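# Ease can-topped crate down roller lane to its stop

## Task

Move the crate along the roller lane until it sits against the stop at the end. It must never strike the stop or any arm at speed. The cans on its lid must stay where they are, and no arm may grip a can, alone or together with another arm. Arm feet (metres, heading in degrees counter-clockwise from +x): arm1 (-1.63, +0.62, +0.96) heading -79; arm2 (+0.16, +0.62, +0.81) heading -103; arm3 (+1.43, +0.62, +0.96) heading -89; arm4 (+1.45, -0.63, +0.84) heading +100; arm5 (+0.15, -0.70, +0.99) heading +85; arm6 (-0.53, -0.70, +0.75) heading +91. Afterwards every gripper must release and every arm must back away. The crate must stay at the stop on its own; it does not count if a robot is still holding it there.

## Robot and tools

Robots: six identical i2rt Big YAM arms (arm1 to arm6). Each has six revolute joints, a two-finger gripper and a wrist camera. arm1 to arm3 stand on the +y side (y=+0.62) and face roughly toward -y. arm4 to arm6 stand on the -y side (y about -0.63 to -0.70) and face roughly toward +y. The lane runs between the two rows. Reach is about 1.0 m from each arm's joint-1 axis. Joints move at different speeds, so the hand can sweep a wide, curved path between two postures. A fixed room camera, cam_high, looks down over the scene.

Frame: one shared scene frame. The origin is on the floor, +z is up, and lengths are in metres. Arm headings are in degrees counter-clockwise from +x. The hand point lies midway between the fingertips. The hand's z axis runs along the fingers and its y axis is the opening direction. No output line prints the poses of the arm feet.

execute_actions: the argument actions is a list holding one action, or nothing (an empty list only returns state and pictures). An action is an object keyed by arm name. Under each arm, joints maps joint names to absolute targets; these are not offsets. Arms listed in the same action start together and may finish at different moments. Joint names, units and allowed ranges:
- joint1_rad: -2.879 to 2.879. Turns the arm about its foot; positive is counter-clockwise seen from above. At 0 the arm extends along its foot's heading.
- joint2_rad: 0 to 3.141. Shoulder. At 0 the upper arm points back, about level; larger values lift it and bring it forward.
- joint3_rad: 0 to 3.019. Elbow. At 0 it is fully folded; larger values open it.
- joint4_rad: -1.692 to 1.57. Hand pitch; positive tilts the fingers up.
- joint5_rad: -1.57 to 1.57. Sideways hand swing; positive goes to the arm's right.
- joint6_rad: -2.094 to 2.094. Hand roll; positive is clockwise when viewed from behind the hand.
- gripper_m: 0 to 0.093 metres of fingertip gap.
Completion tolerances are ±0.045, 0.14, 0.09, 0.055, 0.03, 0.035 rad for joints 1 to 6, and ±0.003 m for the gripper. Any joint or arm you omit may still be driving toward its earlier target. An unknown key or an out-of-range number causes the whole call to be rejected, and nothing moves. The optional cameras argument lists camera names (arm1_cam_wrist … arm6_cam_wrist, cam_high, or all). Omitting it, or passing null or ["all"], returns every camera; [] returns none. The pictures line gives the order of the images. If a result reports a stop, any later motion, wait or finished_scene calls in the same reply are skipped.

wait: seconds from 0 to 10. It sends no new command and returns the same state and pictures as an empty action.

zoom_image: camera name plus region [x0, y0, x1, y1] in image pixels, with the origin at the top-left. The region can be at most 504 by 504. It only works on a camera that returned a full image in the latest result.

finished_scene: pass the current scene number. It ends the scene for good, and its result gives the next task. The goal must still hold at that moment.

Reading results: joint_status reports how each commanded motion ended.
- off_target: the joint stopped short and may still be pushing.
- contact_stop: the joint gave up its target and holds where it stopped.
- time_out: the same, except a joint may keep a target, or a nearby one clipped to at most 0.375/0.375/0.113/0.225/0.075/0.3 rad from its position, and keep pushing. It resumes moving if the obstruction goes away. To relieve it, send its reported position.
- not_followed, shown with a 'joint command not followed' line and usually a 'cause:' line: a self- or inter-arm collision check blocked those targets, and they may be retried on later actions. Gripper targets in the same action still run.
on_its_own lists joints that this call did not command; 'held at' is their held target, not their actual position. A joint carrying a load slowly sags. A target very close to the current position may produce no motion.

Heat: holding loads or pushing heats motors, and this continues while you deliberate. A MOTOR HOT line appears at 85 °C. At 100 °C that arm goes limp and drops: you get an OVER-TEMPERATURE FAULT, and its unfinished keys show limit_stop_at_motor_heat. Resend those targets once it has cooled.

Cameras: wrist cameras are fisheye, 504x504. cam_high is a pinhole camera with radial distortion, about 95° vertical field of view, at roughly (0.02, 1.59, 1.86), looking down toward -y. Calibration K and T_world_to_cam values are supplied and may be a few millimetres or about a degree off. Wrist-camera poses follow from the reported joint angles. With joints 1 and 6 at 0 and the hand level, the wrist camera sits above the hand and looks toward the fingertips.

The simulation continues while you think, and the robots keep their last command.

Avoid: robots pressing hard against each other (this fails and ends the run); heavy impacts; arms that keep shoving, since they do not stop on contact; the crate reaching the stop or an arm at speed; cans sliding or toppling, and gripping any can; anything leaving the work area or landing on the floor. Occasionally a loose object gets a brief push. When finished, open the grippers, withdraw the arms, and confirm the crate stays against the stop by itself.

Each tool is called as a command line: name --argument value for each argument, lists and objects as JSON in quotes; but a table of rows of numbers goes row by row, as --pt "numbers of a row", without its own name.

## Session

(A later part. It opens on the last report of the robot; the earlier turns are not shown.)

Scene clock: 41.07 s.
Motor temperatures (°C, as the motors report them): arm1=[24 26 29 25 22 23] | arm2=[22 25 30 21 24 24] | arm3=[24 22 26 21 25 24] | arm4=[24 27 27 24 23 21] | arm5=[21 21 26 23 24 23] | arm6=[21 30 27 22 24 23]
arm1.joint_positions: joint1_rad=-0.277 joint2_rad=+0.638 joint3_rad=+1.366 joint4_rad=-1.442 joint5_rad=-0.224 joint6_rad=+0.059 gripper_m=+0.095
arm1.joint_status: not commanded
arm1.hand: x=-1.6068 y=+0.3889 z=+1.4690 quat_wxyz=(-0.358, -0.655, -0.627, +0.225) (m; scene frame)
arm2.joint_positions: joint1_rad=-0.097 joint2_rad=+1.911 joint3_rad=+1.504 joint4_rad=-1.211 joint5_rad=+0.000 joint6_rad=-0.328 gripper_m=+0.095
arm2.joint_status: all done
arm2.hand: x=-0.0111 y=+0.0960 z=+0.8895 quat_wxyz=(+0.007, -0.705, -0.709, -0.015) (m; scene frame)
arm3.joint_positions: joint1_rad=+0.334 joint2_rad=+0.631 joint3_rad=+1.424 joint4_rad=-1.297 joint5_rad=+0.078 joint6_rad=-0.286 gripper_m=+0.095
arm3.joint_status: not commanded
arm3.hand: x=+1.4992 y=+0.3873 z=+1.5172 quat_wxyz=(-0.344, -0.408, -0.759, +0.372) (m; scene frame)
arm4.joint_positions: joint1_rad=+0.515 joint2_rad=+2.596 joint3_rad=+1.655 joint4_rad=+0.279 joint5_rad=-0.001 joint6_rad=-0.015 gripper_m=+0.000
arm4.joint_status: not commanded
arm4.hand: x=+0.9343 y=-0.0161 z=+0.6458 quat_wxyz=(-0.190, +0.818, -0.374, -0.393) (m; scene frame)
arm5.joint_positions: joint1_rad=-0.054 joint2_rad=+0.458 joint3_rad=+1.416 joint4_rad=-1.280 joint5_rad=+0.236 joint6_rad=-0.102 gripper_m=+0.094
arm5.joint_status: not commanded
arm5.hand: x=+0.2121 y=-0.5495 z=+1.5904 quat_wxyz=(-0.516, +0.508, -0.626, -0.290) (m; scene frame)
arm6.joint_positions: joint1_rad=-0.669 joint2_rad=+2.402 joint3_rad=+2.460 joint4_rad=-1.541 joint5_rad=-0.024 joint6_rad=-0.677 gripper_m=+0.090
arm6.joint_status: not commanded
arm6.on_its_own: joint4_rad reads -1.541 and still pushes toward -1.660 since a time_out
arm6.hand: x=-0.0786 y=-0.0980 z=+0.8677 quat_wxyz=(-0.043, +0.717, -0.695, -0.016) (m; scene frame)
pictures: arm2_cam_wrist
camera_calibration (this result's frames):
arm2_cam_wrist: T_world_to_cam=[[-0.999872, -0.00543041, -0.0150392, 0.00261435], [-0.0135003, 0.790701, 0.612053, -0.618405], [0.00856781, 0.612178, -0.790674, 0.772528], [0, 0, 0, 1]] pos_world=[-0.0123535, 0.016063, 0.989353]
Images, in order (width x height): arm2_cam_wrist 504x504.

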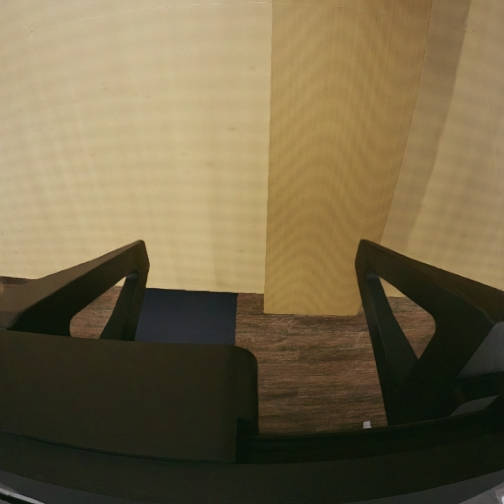

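Advance the crate 4 cm with arm6 (also separates cameras).

execute_actions --actions '[{"arm6":{"joints":{"joint1_rad":-0.72,"joint6_rad":-0.74}}}]' --cameras '["arm6_cam_wrist","arm2_cam_wrist"]'

Scene clock: 42.67 s.
Motor temperatures (°C, as the motors report them): arm1=[24 26 29 25 22 23] | arm2=[22 25 30 21 24 24] | arm3=[24 22 26 21 25 24] | arm4=[24 27 27 24 23 21] | arm5=[21 21 26 23 24 23] | arm6=[21 30 27 22 24 23]
arm1.joint_positions: joint1_rad=-0.277 joint2_rad=+0.638 joint3_rad=+1.366 joint4_rad=-1.442 joint5_rad=-0.224 joint6_rad=+0.059 gripper_m=+0.095
arm1.joint_status: not commanded
arm1.hand: x=-1.6068 y=+0.3889 z=+1.4690 quat_wxyz=(-0.358, -0.655, -0.627, +0.225) (m; scene frame)
arm2.joint_positions: joint1_rad=-0.097 joint2_rad=+1.911 joint3_rad=+1.504 joint4_rad=-1.211 joint5_rad=+0.000 joint6_rad=-0.328 gripper_m=+0.095
arm2.joint_status: not commanded
arm2.hand: x=-0.0111 y=+0.0960 z=+0.8895 quat_wxyz=(+0.007, -0.705, -0.709, -0.015) (m; scene frame)
arm3.joint_positions: joint1_rad=+0.334 joint2_rad=+0.631 joint3_rad=+1.424 joint4_rad=-1.297 joint5_rad=+0.078 joint6_rad=-0.286 gripper_m=+0.095
arm3.joint_status: not commanded
arm3.hand: x=+1.4992 y=+0.3873 z=+1.5172 quat_wxyz=(-0.344, -0.408, -0.759, +0.372) (m; scene frame)
arm4.joint_positions: joint1_rad=+0.515 joint2_rad=+2.596 joint3_rad=+1.655 joint4_rad=+0.279 joint5_rad=-0.001 joint6_rad=-0.015 gripper_m=+0.000
arm4.joint_status: not commanded
arm4.hand: x=+0.9343 y=-0.0161 z=+0.6458 quat_wxyz=(-0.190, +0.818, -0.374, -0.393) (m; scene frame)
arm5.joint_positions: joint1_rad=-0.054 joint2_rad=+0.458 joint3_rad=+1.416 joint4_rad=-1.280 joint5_rad=+0.236 joint6_rad=-0.102 gripper_m=+0.094
arm5.joint_status: not commanded
arm5.hand: x=+0.2121 y=-0.5495 z=+1.5904 quat_wxyz=(-0.516, +0.508, -0.626, -0.290) (m; scene frame)
arm6.joint_positions: joint1_rad=-0.678 joint2_rad=+2.402 joint3_rad=+2.460 joint4_rad=-1.541 joint5_rad=-0.032 joint6_rad=-0.727 gripper_m=+0.090
arm6.joint_status: all done
arm6.on_its_own: joint4_rad reads -1.541 and still pushes toward -1.660 since a time_out
arm6.hand: x=-0.0745 y=-0.1011 z=+0.8678 quat_wxyz=(-0.043, +0.732, -0.680, -0.019) (m; scene frame)
pictures: arm2_cam_wrist, arm6_cam_wrist
camera_calibration (this result's frames):
arm2_cam_wrist: T_world_to_cam=[[-0.999872, -0.00543041, -0.0150392, 0.00261435], [-0.0135003, 0.790701, 0.612053, -0.618405], [0.00856781, 0.612178, -0.790674, 0.772528], [0, 0, 0, 1]] pos_world=[-0.0123535, 0.016063, 0.989353]
arm6_cam_wrist: T_world_to_cam=[[0.998208, 0.0502718, 0.0324683, 0.0540376], [0.027176, -0.864152, 0.502496, -0.516929], [0.0533189, -0.500713, -0.86397, 0.829492], [0, 0, 0, 1]] pos_world=[-0.0841203, -0.0340851, 0.974656]
Images, in order (width x height): arm2_cam_wrist 504x504, arm6_cam_wrist 504x504.

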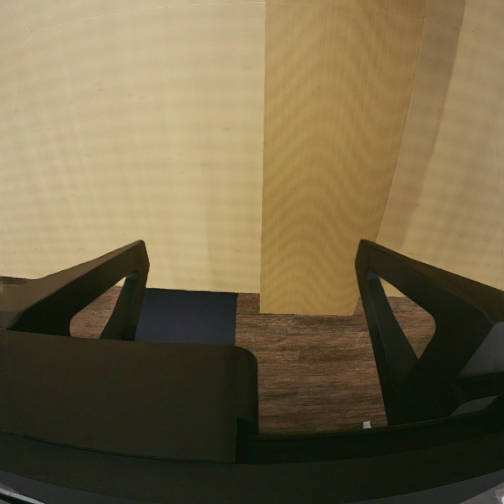

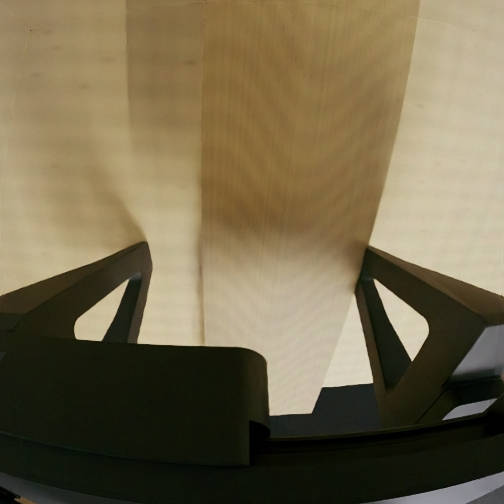

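execute_actions --actions '[{"arm2":{"joints":{"joint1_rad":-0.05,"gripper_m":0,"joint6_rad":-0.2}},"arm6":{"joints":{"joint1_rad":-0.67}}}]' --cameras '[]'

execute_actions --actions '[{"arm2":{"joints":{"joint2_rad":2.06,"joint4_rad":-1.1}}}]' --cameras '["arm2_cam_wrist"]'

execute_actions --actions '[{"arm2":{"joints":{"joint1_rad":-0.14}}}]' --cameras '["arm2_cam_wrist"]'

Scene clock: 45.27 s.
Motor temperatures (°C, as the motors report them): arm1=[24 26 29 25 22 23] | arm2=[22 25 30 21 24 24] | arm3=[24 22 26 21 25 24] | arm4=[24 27 27 24 23 21] | arm5=[21 21 26 23 24 23] | arm6=[21 30 27 22 25 23]
arm1.joint_positions: joint1_rad=-0.277 joint2_rad=+0.638 joint3_rad=+1.366 joint4_rad=-1.442 joint5_rad=-0.224 joint6_rad=+0.059 gripper_m=+0.095
arm1.joint_status: not commanded
arm1.hand: x=-1.6068 y=+0.3889 z=+1.4690 quat_wxyz=(-0.358, -0.655, -0.627, +0.225) (m; scene frame)
arm2.joint_positions: joint1_rad=-0.046 joint2_rad=+1.911 joint3_rad=+1.504 joint4_rad=-1.211 joint5_rad=+0.000 joint6_rad=-0.208 gripper_m=+0.001
arm2.joint_status: all done
arm2.hand: x=+0.0156 y=+0.0878 z=+0.8895 quat_wxyz=(+0.008, -0.729, -0.684, -0.014) (m; scene frame)
arm3.joint_positions: joint1_rad=+0.334 joint2_rad=+0.631 joint3_rad=+1.424 joint4_rad=-1.297 joint5_rad=+0.078 joint6_rad=-0.286 gripper_m=+0.095
arm3.joint_status: not commanded
arm3.hand: x=+1.4992 y=+0.3873 z=+1.5172 quat_wxyz=(-0.344, -0.408, -0.759, +0.372) (m; scene frame)
arm4.joint_positions: joint1_rad=+0.515 joint2_rad=+2.596 joint3_rad=+1.655 joint4_rad=+0.279 joint5_rad=-0.001 joint6_rad=-0.015 gripper_m=+0.000
arm4.joint_status: not commanded
arm4.hand: x=+0.9343 y=-0.0161 z=+0.6458 quat_wxyz=(-0.190, +0.818, -0.374, -0.393) (m; scene frame)
arm5.joint_positions: joint1_rad=-0.054 joint2_rad=+0.458 joint3_rad=+1.416 joint4_rad=-1.280 joint5_rad=+0.236 joint6_rad=-0.102 gripper_m=+0.094
arm5.joint_status: not commanded
arm5.hand: x=+0.2121 y=-0.5495 z=+1.5904 quat_wxyz=(-0.516, +0.508, -0.626, -0.290) (m; scene frame)
arm6.joint_positions: joint1_rad=-0.677 joint2_rad=+2.402 joint3_rad=+2.460 joint4_rad=-1.541 joint5_rad=-0.032 joint6_rad=-0.727 gripper_m=+0.090
arm6.joint_status: all done
arm6.on_its_own: joint4_rad reads -1.541 and still pushes toward -1.660 since a time_out
arm6.hand: x=-0.0752 y=-0.1006 z=+0.8678 quat_wxyz=(-0.043, +0.732, -0.680, -0.019) (m; scene frame)
pictures: none
No camera images: the call's "cameras" was empty. Leave "cameras" out to get every camera's image.

Scene clock: 47.23 s.
Motor temperatures (°C, as the motors report them): arm1=[24 26 29 25 22 23] | arm2=[22 25 30 21 24 24] | arm3=[24 22 26 21 25 24] | arm4=[24 27 27 24 23 21] | arm5=[21 21 26 23 24 23] | arm6=[21 30 27 22 25 23]
arm1.joint_positions: joint1_rad=-0.277 joint2_rad=+0.638 joint3_rad=+1.366 joint4_rad=-1.442 joint5_rad=-0.224 joint6_rad=+0.059 gripper_m=+0.095
arm1.joint_status: not commanded
arm1.hand: x=-1.6068 y=+0.3889 z=+1.4690 quat_wxyz=(-0.358, -0.655, -0.627, +0.225) (m; scene frame)
arm2.joint_positions: joint1_rad=-0.046 joint2_rad=+1.912 joint3_rad=+1.504 joint4_rad=-1.185 joint5_rad=+0.000 joint6_rad=-0.208 gripper_m=+0.001
arm2.joint_status: joint2_rad time_out (moved +0.001 of +0.149); joint4_rad time_out (moved +0.027 of +0.111)
arm2.on_its_own: joint2_rad is held at +1.912, not at your +2.060, since a time_out; joint4_rad is held at -1.190, not at your -1.100, since a time_out
arm2.hand: x=+0.0140 y=+0.0819 z=+0.8885 quat_wxyz=(+0.002, -0.729, -0.684, -0.004) (m; scene frame)
arm3.joint_positions: joint1_rad=+0.334 joint2_rad=+0.631 joint3_rad=+1.424 joint4_rad=-1.297 joint5_rad=+0.078 joint6_rad=-0.286 gripper_m=+0.095
arm3.joint_status: not commanded
arm3.hand: x=+1.4992 y=+0.3873 z=+1.5172 quat_wxyz=(-0.344, -0.408, -0.759, +0.372) (m; scene frame)
arm4.joint_positions: joint1_rad=+0.515 joint2_rad=+2.596 joint3_rad=+1.655 joint4_rad=+0.279 joint5_rad=-0.001 joint6_rad=-0.015 gripper_m=+0.000
arm4.joint_status: not commanded
arm4.hand: x=+0.9343 y=-0.0161 z=+0.6458 quat_wxyz=(-0.190, +0.818, -0.374, -0.393) (m; scene frame)
arm5.joint_positions: joint1_rad=-0.054 joint2_rad=+0.458 joint3_rad=+1.416 joint4_rad=-1.280 joint5_rad=+0.236 joint6_rad=-0.102 gripper_m=+0.094
arm5.joint_status: not commanded
arm5.hand: x=+0.2121 y=-0.5495 z=+1.5904 quat_wxyz=(-0.516, +0.508, -0.626, -0.290) (m; scene frame)
arm6.joint_positions: joint1_rad=-0.677 joint2_rad=+2.402 joint3_rad=+2.460 joint4_rad=-1.541 joint5_rad=-0.032 joint6_rad=-0.727 gripper_m=+0.090
arm6.joint_status: not commanded
arm6.on_its_own: joint4_rad reads -1.541 and still pushes toward -1.660 since a time_out
arm6.hand: x=-0.0752 y=-0.1006 z=+0.8678 quat_wxyz=(-0.043, +0.732, -0.680, -0.019) (m; scene frame)
pictures: arm2_cam_wrist
joint command not followed: on one or more control steps a check withheld the commanded joint targets of the arm2 arm, and it was not sent them on those steps.
cause: the commanded joint targets would bring a part of the robot too close to another arm (this arm's wrist (the part past joint 4) and the other arm's wrist (the part past joint 4)); next, command targets that bring no part of the robot closer to that arm.
camera_calibration (this result's frames):
arm2_cam_wrist: T_world_to_cam=[[-0.997952, 0.0637356, -0.00549183, 0.013453], [0.0480128, 0.80296, 0.594096, -0.592231], [0.0422748, 0.592616, -0.804375, 0.793463], [0, 0, 0, 1]] pos_world=[0.00831661, 0.00446126, 0.990158]
Images, in order (width x height): arm2_cam_wrist 504x504.

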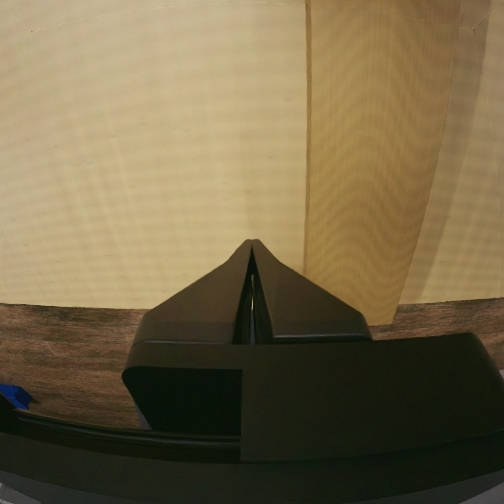

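not run: a stop came earlier in this reply.

Lower via elbow instead, tilting the wrist back.

execute_actions --actions '[{"arm2":{"joints":{"joint2_rad":1.91,"joint3_rad":1.33,"joint4_rad":-0.85}}}]' --cameras '["arm2_cam_wrist"]'

execute_actions --actions '[{"arm2":{"joints":{"joint1_rad":-0.14}}}]' --cameras '["arm2_cam_wrist"]'

Scene clock: 49.63 s.
Motor temperatures (°C, as the motors report them): arm1=[24 26 29 25 22 23] | arm2=[22 25 30 21 24 24] | arm3=[24 22 26 21 25 24] | arm4=[24 27 27 24 23 21] | arm5=[21 21 26 23 24 23] | arm6=[21 30 26 22 25 23]
arm1.joint_positions: joint1_rad=-0.277 joint2_rad=+0.638 joint3_rad=+1.366 joint4_rad=-1.442 joint5_rad=-0.224 joint6_rad=+0.059 gripper_m=+0.095
arm1.joint_status: not commanded
arm1.hand: x=-1.6068 y=+0.3889 z=+1.4690 quat_wxyz=(-0.358, -0.655, -0.627, +0.225) (m; scene frame)
arm2.joint_positions: joint1_rad=-0.046 joint2_rad=+1.900 joint3_rad=+1.340 joint4_rad=-0.865 joint5_rad=+0.000 joint6_rad=-0.208 gripper_m=+0.001
arm2.joint_status: all done
arm2.hand: x=+0.0111 y=+0.0713 z=+0.8420 quat_wxyz=(-0.041, -0.727, -0.682, +0.068) (m; scene frame)
arm3.joint_positions: joint1_rad=+0.334 joint2_rad=+0.631 joint3_rad=+1.424 joint4_rad=-1.297 joint5_rad=+0.078 joint6_rad=-0.286 gripper_m=+0.095
arm3.joint_status: not commanded
arm3.hand: x=+1.4992 y=+0.3873 z=+1.5172 quat_wxyz=(-0.344, -0.408, -0.759, +0.372) (m; scene frame)
arm4.joint_positions: joint1_rad=+0.515 joint2_rad=+2.596 joint3_rad=+1.655 joint4_rad=+0.279 joint5_rad=-0.001 joint6_rad=-0.015 gripper_m=+0.000
arm4.joint_status: not commanded
arm4.hand: x=+0.9343 y=-0.0161 z=+0.6458 quat_wxyz=(-0.190, +0.818, -0.374, -0.393) (m; scene frame)
arm5.joint_positions: joint1_rad=-0.054 joint2_rad=+0.458 joint3_rad=+1.416 joint4_rad=-1.280 joint5_rad=+0.236 joint6_rad=-0.102 gripper_m=+0.094
arm5.joint_status: not commanded
arm5.hand: x=+0.2121 y=-0.5495 z=+1.5904 quat_wxyz=(-0.516, +0.508, -0.626, -0.290) (m; scene frame)
arm6.joint_positions: joint1_rad=-0.677 joint2_rad=+2.402 joint3_rad=+2.460 joint4_rad=-1.541 joint5_rad=-0.032 joint6_rad=-0.727 gripper_m=+0.090
arm6.joint_status: not commanded
arm6.on_its_own: joint4_rad reads -1.541 and still pushes toward -1.660 since a time_out
arm6.hand: x=-0.0751 y=-0.1006 z=+0.8678 quat_wxyz=(-0.043, +0.732, -0.680, -0.019) (m; scene frame)
pictures: arm2_cam_wrist
camera_calibration (this result's frames):
arm2_cam_wrist: T_world_to_cam=[[-0.997412, 0.0657764, 0.0290206, -0.0182414], [0.0717758, 0.88792, 0.454363, -0.444637], [0.00411833, 0.45527, -0.890344, 0.845073], [0, 0, 0, 1]] pos_world=[0.0102397, 0.011266, 0.954962]
Images, in order (width x height): arm2_cam_wrist 504x504.

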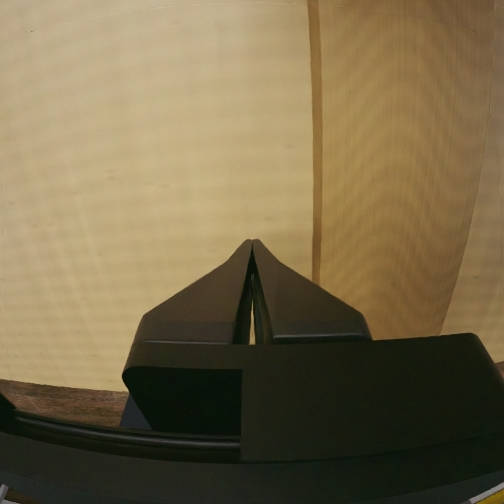

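Scene clock: 50.33 s.
Motor temperatures (°C, as the motors report them): arm1=[24 26 29 25 22 23] | arm2=[22 25 30 21 24 24] | arm3=[24 22 26 21 25 24] | arm4=[24 27 27 24 23 21] | arm5=[21 21 26 23 24 23] | arm6=[21 30 26 22 25 23]
arm1.joint_positions: joint1_rad=-0.277 joint2_rad=+0.638 joint3_rad=+1.366 joint4_rad=-1.442 joint5_rad=-0.224 joint6_rad=+0.059 gripper_m=+0.095
arm1.joint_status: not commanded
arm1.hand: x=-1.6068 y=+0.3889 z=+1.4690 quat_wxyz=(-0.358, -0.655, -0.627, +0.225) (m; scene frame)
arm2.joint_positions: joint1_rad=-0.096 joint2_rad=+1.900 joint3_rad=+1.340 joint4_rad=-0.864 joint5_rad=-0.028 joint6_rad=-0.208 gripper_m=+0.001
arm2.joint_status: all done
arm2.hand: x=-0.0117 y=+0.0778 z=+0.8421 quat_wxyz=(-0.053, -0.743, -0.664, +0.062) (m; scene frame)
arm3.joint_positions: joint1_rad=+0.334 joint2_rad=+0.631 joint3_rad=+1.424 joint4_rad=-1.297 joint5_rad=+0.078 joint6_rad=-0.286 gripper_m=+0.095
arm3.joint_status: not commanded
arm3.hand: x=+1.4992 y=+0.3873 z=+1.5172 quat_wxyz=(-0.344, -0.408, -0.759, +0.372) (m; scene frame)
arm4.joint_positions: joint1_rad=+0.515 joint2_rad=+2.596 joint3_rad=+1.655 joint4_rad=+0.279 joint5_rad=-0.001 joint6_rad=-0.015 gripper_m=+0.000
arm4.joint_status: not commanded
arm4.hand: x=+0.9343 y=-0.0161 z=+0.6458 quat_wxyz=(-0.190, +0.818, -0.374, -0.393) (m; scene frame)
arm5.joint_positions: joint1_rad=-0.054 joint2_rad=+0.458 joint3_rad=+1.416 joint4_rad=-1.280 joint5_rad=+0.236 joint6_rad=-0.102 gripper_m=+0.094
arm5.joint_status: not commanded
arm5.hand: x=+0.2121 y=-0.5495 z=+1.5904 quat_wxyz=(-0.516, +0.508, -0.626, -0.290) (m; scene frame)
arm6.joint_positions: joint1_rad=-0.675 joint2_rad=+2.402 joint3_rad=+2.460 joint4_rad=-1.542 joint5_rad=-0.031 joint6_rad=-0.727 gripper_m=+0.090
arm6.joint_status: not commanded
arm6.on_its_own: joint4_rad reads -1.542 and still pushes toward -1.660 since a time_out
arm6.hand: x=-0.0762 y=-0.1000 z=+0.8678 quat_wxyz=(-0.042, +0.733, -0.679, -0.019) (m; scene frame)
pictures: arm2_cam_wrist
camera_calibration (this result's frames):
arm2_cam_wrist: T_world_to_cam=[[-0.99376, 0.111537, 0.00102817, -0.0213393], [0.100178, 0.888433, 0.447941, -0.443106], [0.0490483, 0.445249, -0.894063, 0.846743], [0, 0, 0, 1]] pos_world=[-0.0183479, 0.0190384, 0.955548]
Images, in order (width x height): arm2_cam_wrist 504x504.

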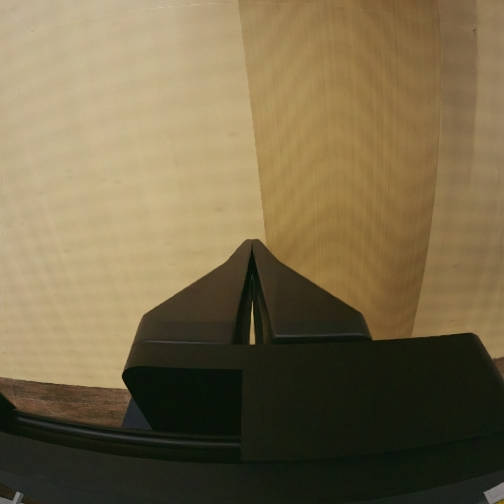

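execute_actions --actions '[{"arm2":{"joints":{"joint2_rad":2.0,"joint6_rad":-0.28}},"arm6":{"joints":{"joint2_rad":2.0}}}]' --cameras '["arm2_cam_wrist"]'

execute_actions --actions '[{"arm2":{"joints":{"joint1_rad":-0.01,"joint6_rad":-0.13}},"arm6":{"joints":{"joint2_rad":0.9,"joint1_rad":0,"joint3_rad":1.6}}}]' --cameras '["arm2_cam_wrist"]'

execute_actions --actions '[{"arm2":{"joints":{"joint1_rad":0.12,"joint6_rad":0}}}]' --cameras '[]'

execute_actions --actions '[{"arm2":{"joints":{"joint1_rad":0.25,"joint6_rad":0.13,"joint2_rad":2.03}}}]' --cameras '[]'

execute_actions --actions '[{"arm2":{"joints":{"joint1_rad":0.38,"joint6_rad":0.26,"joint2_rad":2.08,"joint3_rad":1.4}}}]' --cameras '[]'

execute_actions --actions '[{"arm2":{"joints":{"joint1_rad":0.51,"joint6_rad":0.38,"joint2_rad":2.14,"joint3_rad":1.48}}}]' --cameras '["arm2_cam_wrist","arm4_cam_wrist","cam_high"]'

Scene clock: 56.20 s.
Motor temperatures (°C, as the motors report them): arm1=[24 25 29 25 22 23] | arm2=[22 25 30 22 25 24] | arm3=[24 22 26 21 25 24] | arm4=[24 27 27 24 23 21] | arm5=[21 21 26 23 24 23] | arm6=[21 30 26 22 25 23]
arm1.joint_positions: joint1_rad=-0.277 joint2_rad=+0.638 joint3_rad=+1.366 joint4_rad=-1.442 joint5_rad=-0.224 joint6_rad=+0.059 gripper_m=+0.095
arm1.joint_status: not commanded
arm1.hand: x=-1.6068 y=+0.3889 z=+1.4690 quat_wxyz=(-0.358, -0.655, -0.627, +0.225) (m; scene frame)
arm2.joint_positions: joint1_rad=-0.056 joint2_rad=+1.908 joint3_rad=+1.340 joint4_rad=-0.894 joint5_rad=-0.050 joint6_rad=-0.268 gripper_m=+0.001
arm2.joint_status: all done
arm2.hand: x=+0.0160 y=+0.0784 z=+0.8367 quat_wxyz=(-0.052, -0.709, -0.702, +0.041) (m; scene frame)
arm3.joint_positions: joint1_rad=+0.334 joint2_rad=+0.631 joint3_rad=+1.424 joint4_rad=-1.297 joint5_rad=+0.078 joint6_rad=-0.286 gripper_m=+0.095
arm3.joint_status: not commanded
arm3.hand: x=+1.4992 y=+0.3873 z=+1.5172 quat_wxyz=(-0.344, -0.408, -0.759, +0.372) (m; scene frame)
arm4.joint_positions: joint1_rad=+0.515 joint2_rad=+2.596 joint3_rad=+1.655 joint4_rad=+0.279 joint5_rad=-0.001 joint6_rad=-0.015 gripper_m=+0.000
arm4.joint_status: not commanded
arm4.hand: x=+0.9343 y=-0.0161 z=+0.6458 quat_wxyz=(-0.190, +0.818, -0.374, -0.393) (m; scene frame)
arm5.joint_positions: joint1_rad=-0.054 joint2_rad=+0.458 joint3_rad=+1.416 joint4_rad=-1.280 joint5_rad=+0.236 joint6_rad=-0.102 gripper_m=+0.094
arm5.joint_status: not commanded
arm5.hand: x=+0.2121 y=-0.5495 z=+1.5904 quat_wxyz=(-0.516, +0.508, -0.626, -0.290) (m; scene frame)
arm6.joint_positions: joint1_rad=-0.677 joint2_rad=+2.017 joint3_rad=+2.382 joint4_rad=-1.644 joint5_rad=+0.000 joint6_rad=-0.752 gripper_m=+0.090
arm6.joint_status: all done
arm6.on_its_own: joint4_rad moved -0.102 to your old target -1.660
arm6.hand: x=-0.1175 y=-0.1643 z=+1.0989 quat_wxyz=(-0.146, +0.733, -0.665, -0.011) (m; scene frame)
pictures: arm2_cam_wrist
camera_calibration (this result's frames):
arm2_cam_wrist: T_world_to_cam=[[-0.999762, 0.0097086, -0.0195195, 0.0313803], [-0.000768862, 0.879104, 0.476629, -0.465594], [0.0217871, 0.476531, -0.878888, 0.825505], [0, 0, 0, 1]] pos_world=[0.0130295, 0.0156219, 0.948054]
Images, in order (width x height): arm2_cam_wrist 504x504.

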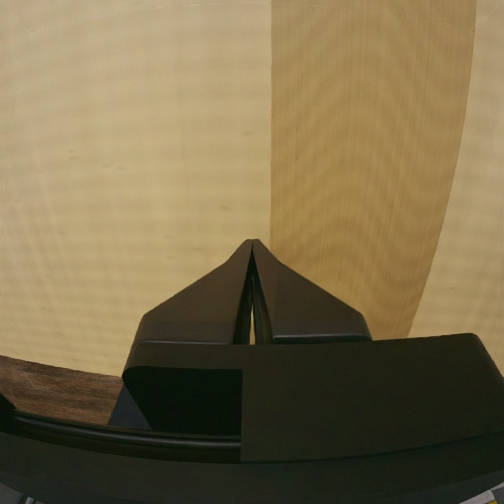

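Scene clock: 58.00 s.
Motor temperatures (°C, as the motors report them): arm1=[24 25 29 25 22 23] | arm2=[22 25 30 22 25 24] | arm3=[24 22 27 21 25 24] | arm4=[24 27 27 24 23 21] | arm5=[21 21 26 23 24 23] | arm6=[21 30 27 22 25 23]
arm1.joint_positions: joint1_rad=-0.277 joint2_rad=+0.638 joint3_rad=+1.366 joint4_rad=-1.442 joint5_rad=-0.224 joint6_rad=+0.059 gripper_m=+0.095
arm1.joint_status: not commanded
arm1.hand: x=-1.6068 y=+0.3889 z=+1.4690 quat_wxyz=(-0.358, -0.655, -0.627, +0.225) (m; scene frame)
arm2.joint_positions: joint1_rad=+0.120 joint2_rad=+1.910 joint3_rad=+1.329 joint4_rad=-0.915 joint5_rad=-0.077 joint6_rad=-0.109 gripper_m=+0.001
arm2.joint_status: joint1_rad off_target (ended at +0.120, target -0.010); the others done
arm2.hand: x=+0.1186 y=+0.0706 z=+0.8315 quat_wxyz=(-0.057, -0.704, -0.708, +0.010) (m; scene frame)
arm3.joint_positions: joint1_rad=+0.334 joint2_rad=+0.631 joint3_rad=+1.424 joint4_rad=-1.297 joint5_rad=+0.078 joint6_rad=-0.286 gripper_m=+0.095
arm3.joint_status: not commanded
arm3.hand: x=+1.4992 y=+0.3873 z=+1.5172 quat_wxyz=(-0.344, -0.408, -0.759, +0.372) (m; scene frame)
arm4.joint_positions: joint1_rad=+0.515 joint2_rad=+2.596 joint3_rad=+1.655 joint4_rad=+0.279 joint5_rad=-0.001 joint6_rad=-0.015 gripper_m=+0.000
arm4.joint_status: not commanded
arm4.hand: x=+0.9343 y=-0.0161 z=+0.6458 quat_wxyz=(-0.190, +0.818, -0.374, -0.393) (m; scene frame)
arm5.joint_positions: joint1_rad=-0.054 joint2_rad=+0.458 joint3_rad=+1.416 joint4_rad=-1.280 joint5_rad=+0.236 joint6_rad=-0.102 gripper_m=+0.094
arm5.joint_status: not commanded
arm5.hand: x=+0.2121 y=-0.5495 z=+1.5904 quat_wxyz=(-0.516, +0.508, -0.626, -0.290) (m; scene frame)
arm6.joint_positions: joint1_rad=+0.006 joint2_rad=+0.900 joint3_rad=+1.593 joint4_rad=-1.649 joint5_rad=-0.004 joint6_rad=-0.749 gripper_m=+0.090
arm6.joint_status: all done
arm6.hand: x=-0.5364 y=-0.4235 z=+1.2669 quat_wxyz=(-0.275, +0.879, -0.368, -0.126) (m; scene frame)
pictures: arm2_cam_wrist
camera_calibration (this result's frames):
arm2_cam_wrist: T_world_to_cam=[[-0.997623, -0.0101791, -0.0681485, 0.175548], [-0.0433662, 0.861336, 0.506182, -0.474476], [0.0535463, 0.507934, -0.85973, 0.800526], [0, 0, 0, 1]] pos_world=[0.111689, 0.00385596, 0.94037]
Images, in order (width x height): arm2_cam_wrist 504x504.

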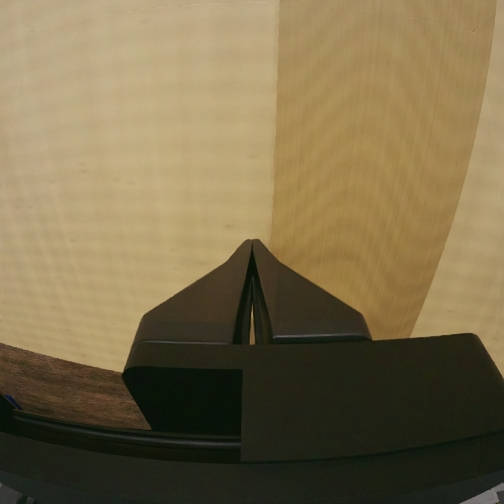

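Scene clock: 59.73 s.
Motor temperatures (°C, as the motors report them): arm1=[24 25 29 25 22 23] | arm2=[22 25 29 22 26 24] | arm3=[24 22 27 21 25 24] | arm4=[24 27 27 24 23 21] | arm5=[21 21 26 23 24 23] | arm6=[21 30 27 22 25 23]
arm1.joint_positions: joint1_rad=-0.277 joint2_rad=+0.638 joint3_rad=+1.366 joint4_rad=-1.442 joint5_rad=-0.224 joint6_rad=+0.059 gripper_m=+0.095
arm1.joint_status: not commanded
arm1.hand: x=-1.6068 y=+0.3889 z=+1.4690 quat_wxyz=(-0.358, -0.655, -0.627, +0.225) (m; scene frame)
arm2.joint_positions: joint1_rad=+0.232 joint2_rad=+1.915 joint3_rad=+1.329 joint4_rad=-0.913 joint5_rad=-0.067 joint6_rad=+0.013 gripper_m=+0.001
arm2.joint_status: joint1_rad off_target (ended at +0.232, target +0.120); the others done
arm2.hand: x=+0.1786 y=+0.0689 z=+0.8288 quat_wxyz=(-0.053, -0.707, -0.705, +0.007) (m; scene frame)
arm3.joint_positions: joint1_rad=+0.334 joint2_rad=+0.631 joint3_rad=+1.424 joint4_rad=-1.297 joint5_rad=+0.078 joint6_rad=-0.286 gripper_m=+0.095
arm3.joint_status: not commanded
arm3.hand: x=+1.4992 y=+0.3873 z=+1.5172 quat_wxyz=(-0.344, -0.408, -0.759, +0.372) (m; scene frame)
arm4.joint_positions: joint1_rad=+0.515 joint2_rad=+2.596 joint3_rad=+1.655 joint4_rad=+0.279 joint5_rad=-0.001 joint6_rad=-0.015 gripper_m=+0.000
arm4.joint_status: not commanded
arm4.hand: x=+0.9343 y=-0.0161 z=+0.6458 quat_wxyz=(-0.190, +0.818, -0.374, -0.393) (m; scene frame)
arm5.joint_positions: joint1_rad=-0.054 joint2_rad=+0.458 joint3_rad=+1.416 joint4_rad=-1.280 joint5_rad=+0.236 joint6_rad=-0.102 gripper_m=+0.094
arm5.joint_status: not commanded
arm5.hand: x=+0.2121 y=-0.5495 z=+1.5904 quat_wxyz=(-0.516, +0.508, -0.626, -0.290) (m; scene frame)
arm6.joint_positions: joint1_rad=+0.006 joint2_rad=+0.900 joint3_rad=+1.593 joint4_rad=-1.649 joint5_rad=-0.004 joint6_rad=-0.749 gripper_m=+0.090
arm6.joint_status: not commanded
arm6.hand: x=-0.5364 y=-0.4235 z=+1.2669 quat_wxyz=(-0.275, +0.879, -0.368, -0.126) (m; scene frame)
pictures: none
No camera images: the call's "cameras" was empty. Leave "cameras" out to get every camera's image.

Scene clock: 61.47 s.
Motor temperatures (°C, as the motors report them): arm1=[24 25 29 25 22 23] | arm2=[22 25 29 22 26 24] | arm3=[24 22 27 21 25 24] | arm4=[24 27 27 24 23 21] | arm5=[21 21 26 23 24 23] | arm6=[21 29 27 22 25 23]
arm1.joint_positions: joint1_rad=-0.277 joint2_rad=+0.638 joint3_rad=+1.366 joint4_rad=-1.442 joint5_rad=-0.224 joint6_rad=+0.059 gripper_m=+0.095
arm1.joint_status: not commanded
arm1.hand: x=-1.6068 y=+0.3889 z=+1.4690 quat_wxyz=(-0.358, -0.655, -0.627, +0.225) (m; scene frame)
arm2.joint_positions: joint1_rad=+0.389 joint2_rad=+1.928 joint3_rad=+1.329 joint4_rad=-0.875 joint5_rad=-0.081 joint6_rad=+0.148 gripper_m=+0.001
arm2.joint_status: joint1_rad off_target (ended at +0.389, target +0.250); the others done
arm2.hand: x=+0.2677 y=+0.0707 z=+0.8226 quat_wxyz=(-0.067, -0.698, -0.713, +0.001) (m; scene frame)
arm3.joint_positions: joint1_rad=+0.334 joint2_rad=+0.631 joint3_rad=+1.424 joint4_rad=-1.297 joint5_rad=+0.078 joint6_rad=-0.286 gripper_m=+0.095
arm3.joint_status: not commanded
arm3.hand: x=+1.4992 y=+0.3873 z=+1.5172 quat_wxyz=(-0.344, -0.408, -0.759, +0.372) (m; scene frame)
arm4.joint_positions: joint1_rad=+0.515 joint2_rad=+2.596 joint3_rad=+1.655 joint4_rad=+0.279 joint5_rad=-0.001 joint6_rad=-0.015 gripper_m=+0.000
arm4.joint_status: not commanded
arm4.hand: x=+0.9343 y=-0.0161 z=+0.6458 quat_wxyz=(-0.190, +0.818, -0.374, -0.393) (m; scene frame)
arm5.joint_positions: joint1_rad=-0.054 joint2_rad=+0.458 joint3_rad=+1.416 joint4_rad=-1.280 joint5_rad=+0.236 joint6_rad=-0.102 gripper_m=+0.094
arm5.joint_status: not commanded
arm5.hand: x=+0.2121 y=-0.5495 z=+1.5904 quat_wxyz=(-0.516, +0.508, -0.626, -0.290) (m; scene frame)
arm6.joint_positions: joint1_rad=+0.006 joint2_rad=+0.900 joint3_rad=+1.593 joint4_rad=-1.649 joint5_rad=-0.004 joint6_rad=-0.749 gripper_m=+0.090
arm6.joint_status: not commanded
arm6.hand: x=-0.5364 y=-0.4235 z=+1.2669 quat_wxyz=(-0.275, +0.879, -0.368, -0.126) (m; scene frame)
pictures: none
No camera images: the call's "cameras" was empty. Leave "cameras" out to get every camera's image.

Scene clock: 63.23 s.
Motor temperatures (°C, as the motors report them): arm1=[24 25 29 25 22 23] | arm2=[22 25 29 22 27 24] | arm3=[24 22 27 21 25 24] | arm4=[24 27 27 24 23 21] | arm5=[21 21 26 23 24 23] | arm6=[21 29 27 22 25 23]
arm1.joint_positions: joint1_rad=-0.277 joint2_rad=+0.638 joint3_rad=+1.366 joint4_rad=-1.442 joint5_rad=-0.224 joint6_rad=+0.059 gripper_m=+0.095
arm1.joint_status: not commanded
arm1.hand: x=-1.6068 y=+0.3889 z=+1.4690 quat_wxyz=(-0.358, -0.655, -0.627, +0.225) (m; scene frame)
arm2.joint_positions: joint1_rad=+0.513 joint2_rad=+1.987 joint3_rad=+1.410 joint4_rad=-0.851 joint5_rad=-0.073 joint6_rad=+0.276 gripper_m=+0.001
arm2.joint_status: joint1_rad off_target (ended at +0.513, target +0.380); the others done
arm2.hand: x=+0.3435 y=+0.0536 z=+0.8190 quat_wxyz=(-0.084, -0.698, -0.711, +0.008) (m; scene frame)
arm3.joint_positions: joint1_rad=+0.334 joint2_rad=+0.631 joint3_rad=+1.424 joint4_rad=-1.297 joint5_rad=+0.078 joint6_rad=-0.286 gripper_m=+0.095
arm3.joint_status: not commanded
arm3.hand: x=+1.4992 y=+0.3873 z=+1.5172 quat_wxyz=(-0.344, -0.408, -0.759, +0.372) (m; scene frame)
arm4.joint_positions: joint1_rad=+0.515 joint2_rad=+2.596 joint3_rad=+1.655 joint4_rad=+0.279 joint5_rad=-0.001 joint6_rad=-0.015 gripper_m=+0.000
arm4.joint_status: not commanded
arm4.hand: x=+0.9343 y=-0.0161 z=+0.6458 quat_wxyz=(-0.190, +0.818, -0.374, -0.393) (m; scene frame)
arm5.joint_positions: joint1_rad=-0.054 joint2_rad=+0.458 joint3_rad=+1.416 joint4_rad=-1.280 joint5_rad=+0.236 joint6_rad=-0.102 gripper_m=+0.094
arm5.joint_status: not commanded
arm5.hand: x=+0.2121 y=-0.5495 z=+1.5904 quat_wxyz=(-0.516, +0.508, -0.626, -0.290) (m; scene frame)
arm6.joint_positions: joint1_rad=+0.006 joint2_rad=+0.900 joint3_rad=+1.593 joint4_rad=-1.649 joint5_rad=-0.004 joint6_rad=-0.749 gripper_m=+0.090
arm6.joint_status: not commanded
arm6.hand: x=-0.5364 y=-0.4235 z=+1.2669 quat_wxyz=(-0.275, +0.879, -0.368, -0.126) (m; scene frame)
pictures: none
No camera images: the call's "cameras" was empty. Leave "cameras" out to get every camera's image.

Scene clock: 64.97 s.
Motor temperatures (°C, as the motors report them): arm1=[24 25 29 25 22 23] | arm2=[23 25 29 22 27 24] | arm3=[24 22 27 21 25 24] | arm4=[24 27 27 24 23 21] | arm5=[21 21 27 23 24 23] | arm6=[21 29 27 22 25 23]
arm1.joint_positions: joint1_rad=-0.277 joint2_rad=+0.638 joint3_rad=+1.366 joint4_rad=-1.442 joint5_rad=-0.224 joint6_rad=+0.059 gripper_m=+0.095
arm1.joint_status: not commanded
arm1.hand: x=-1.6068 y=+0.3889 z=+1.4690 quat_wxyz=(-0.358, -0.655, -0.627, +0.225) (m; scene frame)
arm2.joint_positions: joint1_rad=+0.643 joint2_rad=+2.063 joint3_rad=+1.518 joint4_rad=-0.806 joint5_rad=-0.067 joint6_rad=+0.394 gripper_m=+0.001
arm2.joint_status: joint1_rad off_target (ended at +0.643, target +0.510); the others done
arm2.hand: x=+0.4338 y=+0.0368 z=+0.8150 quat_wxyz=(-0.117, -0.691, -0.713, +0.015) (m; scene frame)
arm3.joint_positions: joint1_rad=+0.334 joint2_rad=+0.631 joint3_rad=+1.424 joint4_rad=-1.297 joint5_rad=+0.078 joint6_rad=-0.286 gripper_m=+0.095
arm3.joint_status: not commanded
arm3.hand: x=+1.4992 y=+0.3873 z=+1.5172 quat_wxyz=(-0.344, -0.408, -0.759, +0.372) (m; scene frame)
arm4.joint_positions: joint1_rad=+0.515 joint2_rad=+2.596 joint3_rad=+1.655 joint4_rad=+0.279 joint5_rad=-0.001 joint6_rad=-0.015 gripper_m=+0.000
arm4.joint_status: not commanded
arm4.hand: x=+0.9343 y=-0.0161 z=+0.6458 quat_wxyz=(-0.190, +0.818, -0.374, -0.393) (m; scene frame)
arm5.joint_positions: joint1_rad=-0.054 joint2_rad=+0.458 joint3_rad=+1.416 joint4_rad=-1.280 joint5_rad=+0.236 joint6_rad=-0.102 gripper_m=+0.094
arm5.joint_status: not commanded
arm5.hand: x=+0.2121 y=-0.5495 z=+1.5904 quat_wxyz=(-0.516, +0.508, -0.626, -0.290) (m; scene frame)
arm6.joint_positions: joint1_rad=+0.006 joint2_rad=+0.900 joint3_rad=+1.593 joint4_rad=-1.649 joint5_rad=-0.004 joint6_rad=-0.749 gripper_m=+0.090
arm6.joint_status: not commanded
arm6.hand: x=-0.5364 y=-0.4235 z=+1.2669 quat_wxyz=(-0.275, +0.879, -0.368, -0.126) (m; scene frame)
pictures: arm2_cam_wrist, arm4_cam_wrist, cam_high
camera_calibration (this result's frames):
arm2_cam_wrist: T_world_to_cam=[[-0.988588, -0.0462675, -0.143365, 0.547275], [-0.102804, 0.902828, 0.417531, -0.326846], [0.110116, 0.427505, -0.897282, 0.795695], [0, 0, 0, 1]] pos_world=[0.419809, -0.0197566, 0.928891]
arm4_cam_wrist: T_world_to_cam=[[0.752927, 0.658046, 0.00876039, -0.699989], [0.63563, -0.723701, -0.268758, -0.425664], [-0.170515, 0.207923, -0.963168, 0.911787], [0, 0, 0, 1]] pos_world=[0.953078, -0.0370102, 0.769936]
Images, in order (width x height): arm2_cam_wrist 504x504, arm4_cam_wrist 504x504, cam_high 504x504.

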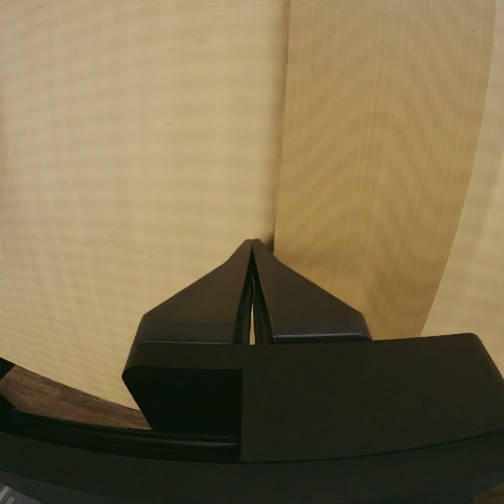

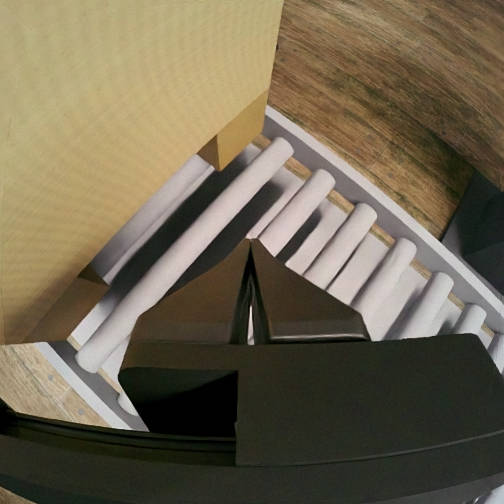

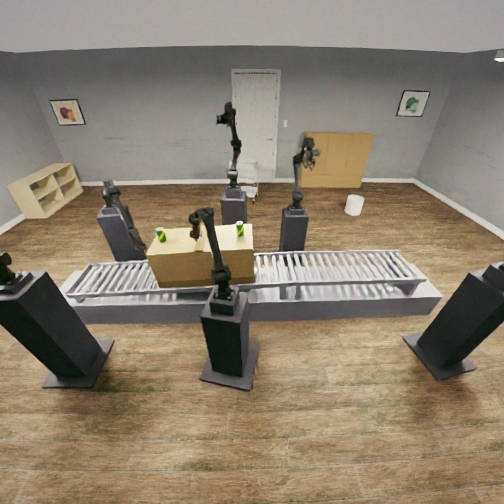

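Gap ~10 cm.

execute_actions --actions '[{"arm2":{"joints":{"joint1_rad":0.65,"joint6_rad":0.48}}}]' --cameras '["arm4_cam_wrist"]'

execute_actions --actions '[{"arm4":{"joints":{"joint1_rad":0.58}}}]' --cameras '["arm4_cam_wrist"]'

execute_actions --actions '[{"arm4":{"joints":{"joint1_rad":0.65}}}]' --cameras '["arm4_cam_wrist"]'

Scene clock: 68.40 s.
Motor temperatures (°C, as the motors report them): arm1=[24 25 29 25 22 23] | arm2=[23 25 29 22 28 24] | arm3=[24 22 27 21 25 24] | arm4=[24 27 27 24 23 21] | arm5=[21 21 27 23 24 23] | arm6=[21 29 27 22 25 23]
arm1.joint_positions: joint1_rad=-0.277 joint2_rad=+0.638 joint3_rad=+1.366 joint4_rad=-1.442 joint5_rad=-0.224 joint6_rad=+0.059 gripper_m=+0.095
arm1.joint_status: not commanded
arm1.hand: x=-1.6068 y=+0.3889 z=+1.4690 quat_wxyz=(-0.358, -0.655, -0.627, +0.225) (m; scene frame)
arm2.joint_positions: joint1_rad=+0.729 joint2_rad=+2.076 joint3_rad=+1.535 joint4_rad=-0.781 joint5_rad=-0.040 joint6_rad=+0.485 gripper_m=+0.001
arm2.joint_status: joint1_rad off_target (ended at +0.729, target +0.650); the others done
arm2.hand: x=+0.4842 y=+0.0496 z=+0.8144 quat_wxyz=(-0.128, -0.692, -0.710, +0.022) (m; scene frame)
arm3.joint_positions: joint1_rad=+0.334 joint2_rad=+0.631 joint3_rad=+1.424 joint4_rad=-1.297 joint5_rad=+0.078 joint6_rad=-0.286 gripper_m=+0.095
arm3.joint_status: not commanded
arm3.hand: x=+1.4992 y=+0.3873 z=+1.5172 quat_wxyz=(-0.344, -0.408, -0.759, +0.372) (m; scene frame)
arm4.joint_positions: joint1_rad=+0.515 joint2_rad=+2.596 joint3_rad=+1.655 joint4_rad=+0.279 joint5_rad=-0.001 joint6_rad=-0.015 gripper_m=+0.000
arm4.joint_status: not commanded
arm4.hand: x=+0.9343 y=-0.0161 z=+0.6458 quat_wxyz=(-0.190, +0.818, -0.374, -0.393) (m; scene frame)
arm5.joint_positions: joint1_rad=-0.054 joint2_rad=+0.458 joint3_rad=+1.416 joint4_rad=-1.280 joint5_rad=+0.236 joint6_rad=-0.102 gripper_m=+0.094
arm5.joint_status: not commanded
arm5.hand: x=+0.2121 y=-0.5495 z=+1.5904 quat_wxyz=(-0.516, +0.508, -0.626, -0.290) (m; scene frame)
arm6.joint_positions: joint1_rad=+0.006 joint2_rad=+0.900 joint3_rad=+1.593 joint4_rad=-1.649 joint5_rad=-0.004 joint6_rad=-0.749 gripper_m=+0.090
arm6.joint_status: not commanded
arm6.hand: x=-0.5364 y=-0.4235 z=+1.2669 quat_wxyz=(-0.275, +0.879, -0.368, -0.126) (m; scene frame)
pictures: arm4_cam_wrist
camera_calibration (this result's frames):
arm4_cam_wrist: T_world_to_cam=[[0.752927, 0.658046, 0.00876039, -0.699989], [0.63563, -0.723701, -0.268758, -0.425664], [-0.170515, 0.207923, -0.963168, 0.911787], [0, 0, 0, 1]] pos_world=[0.953078, -0.0370102, 0.769936]
Images, in order (width x height): arm4_cam_wrist 504x504.

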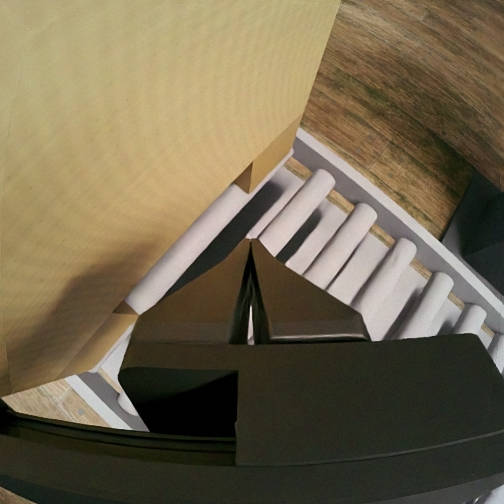

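Scene clock: 69.53 s.
Motor temperatures (°C, as the motors report them): arm1=[24 25 29 25 22 23] | arm2=[23 25 29 22 28 24] | arm3=[24 22 27 21 25 24] | arm4=[24 27 27 24 23 21] | arm5=[21 21 27 23 24 23] | arm6=[21 29 27 22 24 23]
arm1.joint_positions: joint1_rad=-0.277 joint2_rad=+0.638 joint3_rad=+1.366 joint4_rad=-1.442 joint5_rad=-0.224 joint6_rad=+0.059 gripper_m=+0.095
arm1.joint_status: not commanded
arm1.hand: x=-1.6068 y=+0.3889 z=+1.4690 quat_wxyz=(-0.358, -0.655, -0.627, +0.225) (m; scene frame)
arm2.joint_positions: joint1_rad=+0.729 joint2_rad=+2.076 joint3_rad=+1.535 joint4_rad=-0.781 joint5_rad=-0.040 joint6_rad=+0.485 gripper_m=+0.001
arm2.joint_status: not commanded
arm2.hand: x=+0.4842 y=+0.0496 z=+0.8144 quat_wxyz=(-0.128, -0.692, -0.710, +0.022) (m; scene frame)
arm3.joint_positions: joint1_rad=+0.334 joint2_rad=+0.631 joint3_rad=+1.424 joint4_rad=-1.297 joint5_rad=+0.078 joint6_rad=-0.286 gripper_m=+0.095
arm3.joint_status: not commanded
arm3.hand: x=+1.4992 y=+0.3873 z=+1.5172 quat_wxyz=(-0.344, -0.408, -0.759, +0.372) (m; scene frame)
arm4.joint_positions: joint1_rad=+0.583 joint2_rad=+2.596 joint3_rad=+1.655 joint4_rad=+0.279 joint5_rad=-0.001 joint6_rad=-0.014 gripper_m=+0.000
arm4.joint_status: all done
arm4.hand: x=+0.8936 y=-0.0525 z=+0.6455 quat_wxyz=(-0.176, +0.831, -0.346, -0.399) (m; scene frame)
arm5.joint_positions: joint1_rad=-0.054 joint2_rad=+0.458 joint3_rad=+1.416 joint4_rad=-1.280 joint5_rad=+0.236 joint6_rad=-0.102 gripper_m=+0.094
arm5.joint_status: not commanded
arm5.hand: x=+0.2121 y=-0.5495 z=+1.5904 quat_wxyz=(-0.516, +0.508, -0.626, -0.290) (m; scene frame)
arm6.joint_positions: joint1_rad=+0.006 joint2_rad=+0.900 joint3_rad=+1.593 joint4_rad=-1.649 joint5_rad=-0.004 joint6_rad=-0.749 gripper_m=+0.090
arm6.joint_status: not commanded
arm6.hand: x=-0.5364 y=-0.4235 z=+1.2669 quat_wxyz=(-0.275, +0.879, -0.368, -0.126) (m; scene frame)
pictures: arm4_cam_wrist
camera_calibration (this result's frames):
arm4_cam_wrist: T_world_to_cam=[[0.706443, 0.707724, 0.00809345, -0.60083], [0.683312, -0.679006, -0.268395, -0.466725], [-0.184454, 0.195136, -0.963275, 0.923968], [0, 0, 0, 1]] pos_world=[0.913801, -0.0719871, 0.769631]
Images, in order (width x height): arm4_cam_wrist 504x504.

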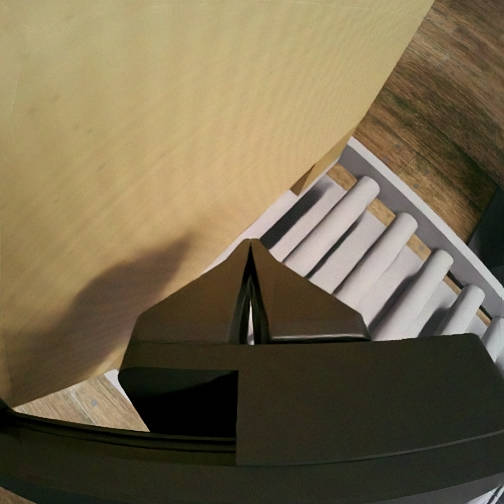

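Scene clock: 70.30 s.
Motor temperatures (°C, as the motors report them): arm1=[24 25 29 25 22 23] | arm2=[23 25 29 22 28 24] | arm3=[24 22 27 21 25 24] | arm4=[24 27 27 24 23 21] | arm5=[21 21 27 23 24 23] | arm6=[21 28 27 22 24 23]
arm1.joint_positions: joint1_rad=-0.277 joint2_rad=+0.638 joint3_rad=+1.366 joint4_rad=-1.442 joint5_rad=-0.224 joint6_rad=+0.059 gripper_m=+0.095
arm1.joint_status: not commanded
arm1.hand: x=-1.6068 y=+0.3889 z=+1.4690 quat_wxyz=(-0.358, -0.655, -0.627, +0.225) (m; scene frame)
arm2.joint_positions: joint1_rad=+0.729 joint2_rad=+2.076 joint3_rad=+1.535 joint4_rad=-0.781 joint5_rad=-0.038 joint6_rad=+0.485 gripper_m=+0.001
arm2.joint_status: not commanded
arm2.hand: x=+0.4839 y=+0.0495 z=+0.8144 quat_wxyz=(-0.128, -0.692, -0.710, +0.023) (m; scene frame)
arm3.joint_positions: joint1_rad=+0.334 joint2_rad=+0.631 joint3_rad=+1.424 joint4_rad=-1.297 joint5_rad=+0.078 joint6_rad=-0.286 gripper_m=+0.095
arm3.joint_status: not commanded
arm3.hand: x=+1.4992 y=+0.3873 z=+1.5172 quat_wxyz=(-0.344, -0.408, -0.759, +0.372) (m; scene frame)
arm4.joint_positions: joint1_rad=+0.637 joint2_rad=+2.596 joint3_rad=+1.653 joint4_rad=+0.280 joint5_rad=+0.007 joint6_rad=+0.013 gripper_m=+0.000
arm4.joint_status: all done
arm4.hand: x=+0.8647 y=-0.0822 z=+0.6449 quat_wxyz=(-0.163, +0.835, -0.337, -0.405) (m; scene frame)
arm5.joint_positions: joint1_rad=-0.054 joint2_rad=+0.458 joint3_rad=+1.416 joint4_rad=-1.280 joint5_rad=+0.236 joint6_rad=-0.102 gripper_m=+0.094
arm5.joint_status: not commanded
arm5.hand: x=+0.2121 y=-0.5495 z=+1.5904 quat_wxyz=(-0.516, +0.508, -0.626, -0.290) (m; scene frame)
arm6.joint_positions: joint1_rad=+0.006 joint2_rad=+0.900 joint3_rad=+1.593 joint4_rad=-1.649 joint5_rad=-0.004 joint6_rad=-0.749 gripper_m=+0.090
arm6.joint_status: not commanded
arm6.hand: x=-0.5364 y=-0.4235 z=+1.2669 quat_wxyz=(-0.275, +0.879, -0.368, -0.126) (m; scene frame)
pictures: arm4_cam_wrist
camera_calibration (this result's frames):
arm4_cam_wrist: T_world_to_cam=[[0.684429, 0.729027, -0.00874654, -0.527808], [0.700754, -0.661102, -0.268119, -0.481116], [-0.201248, 0.177379, -0.963346, 0.93702], [0, 0, 0, 1]] pos_world=[0.886965, -0.0994882, 0.769062]
Images, in order (width x height): arm4_cam_wrist 504x504.

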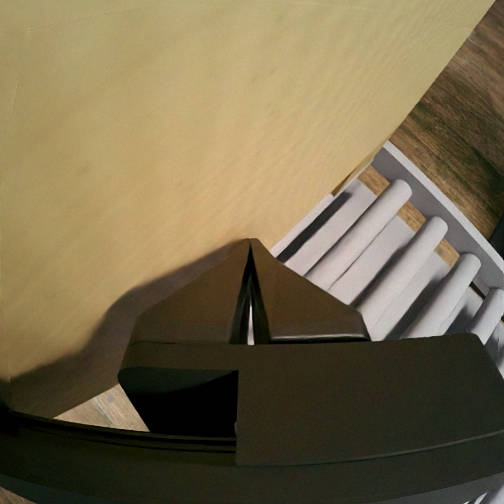

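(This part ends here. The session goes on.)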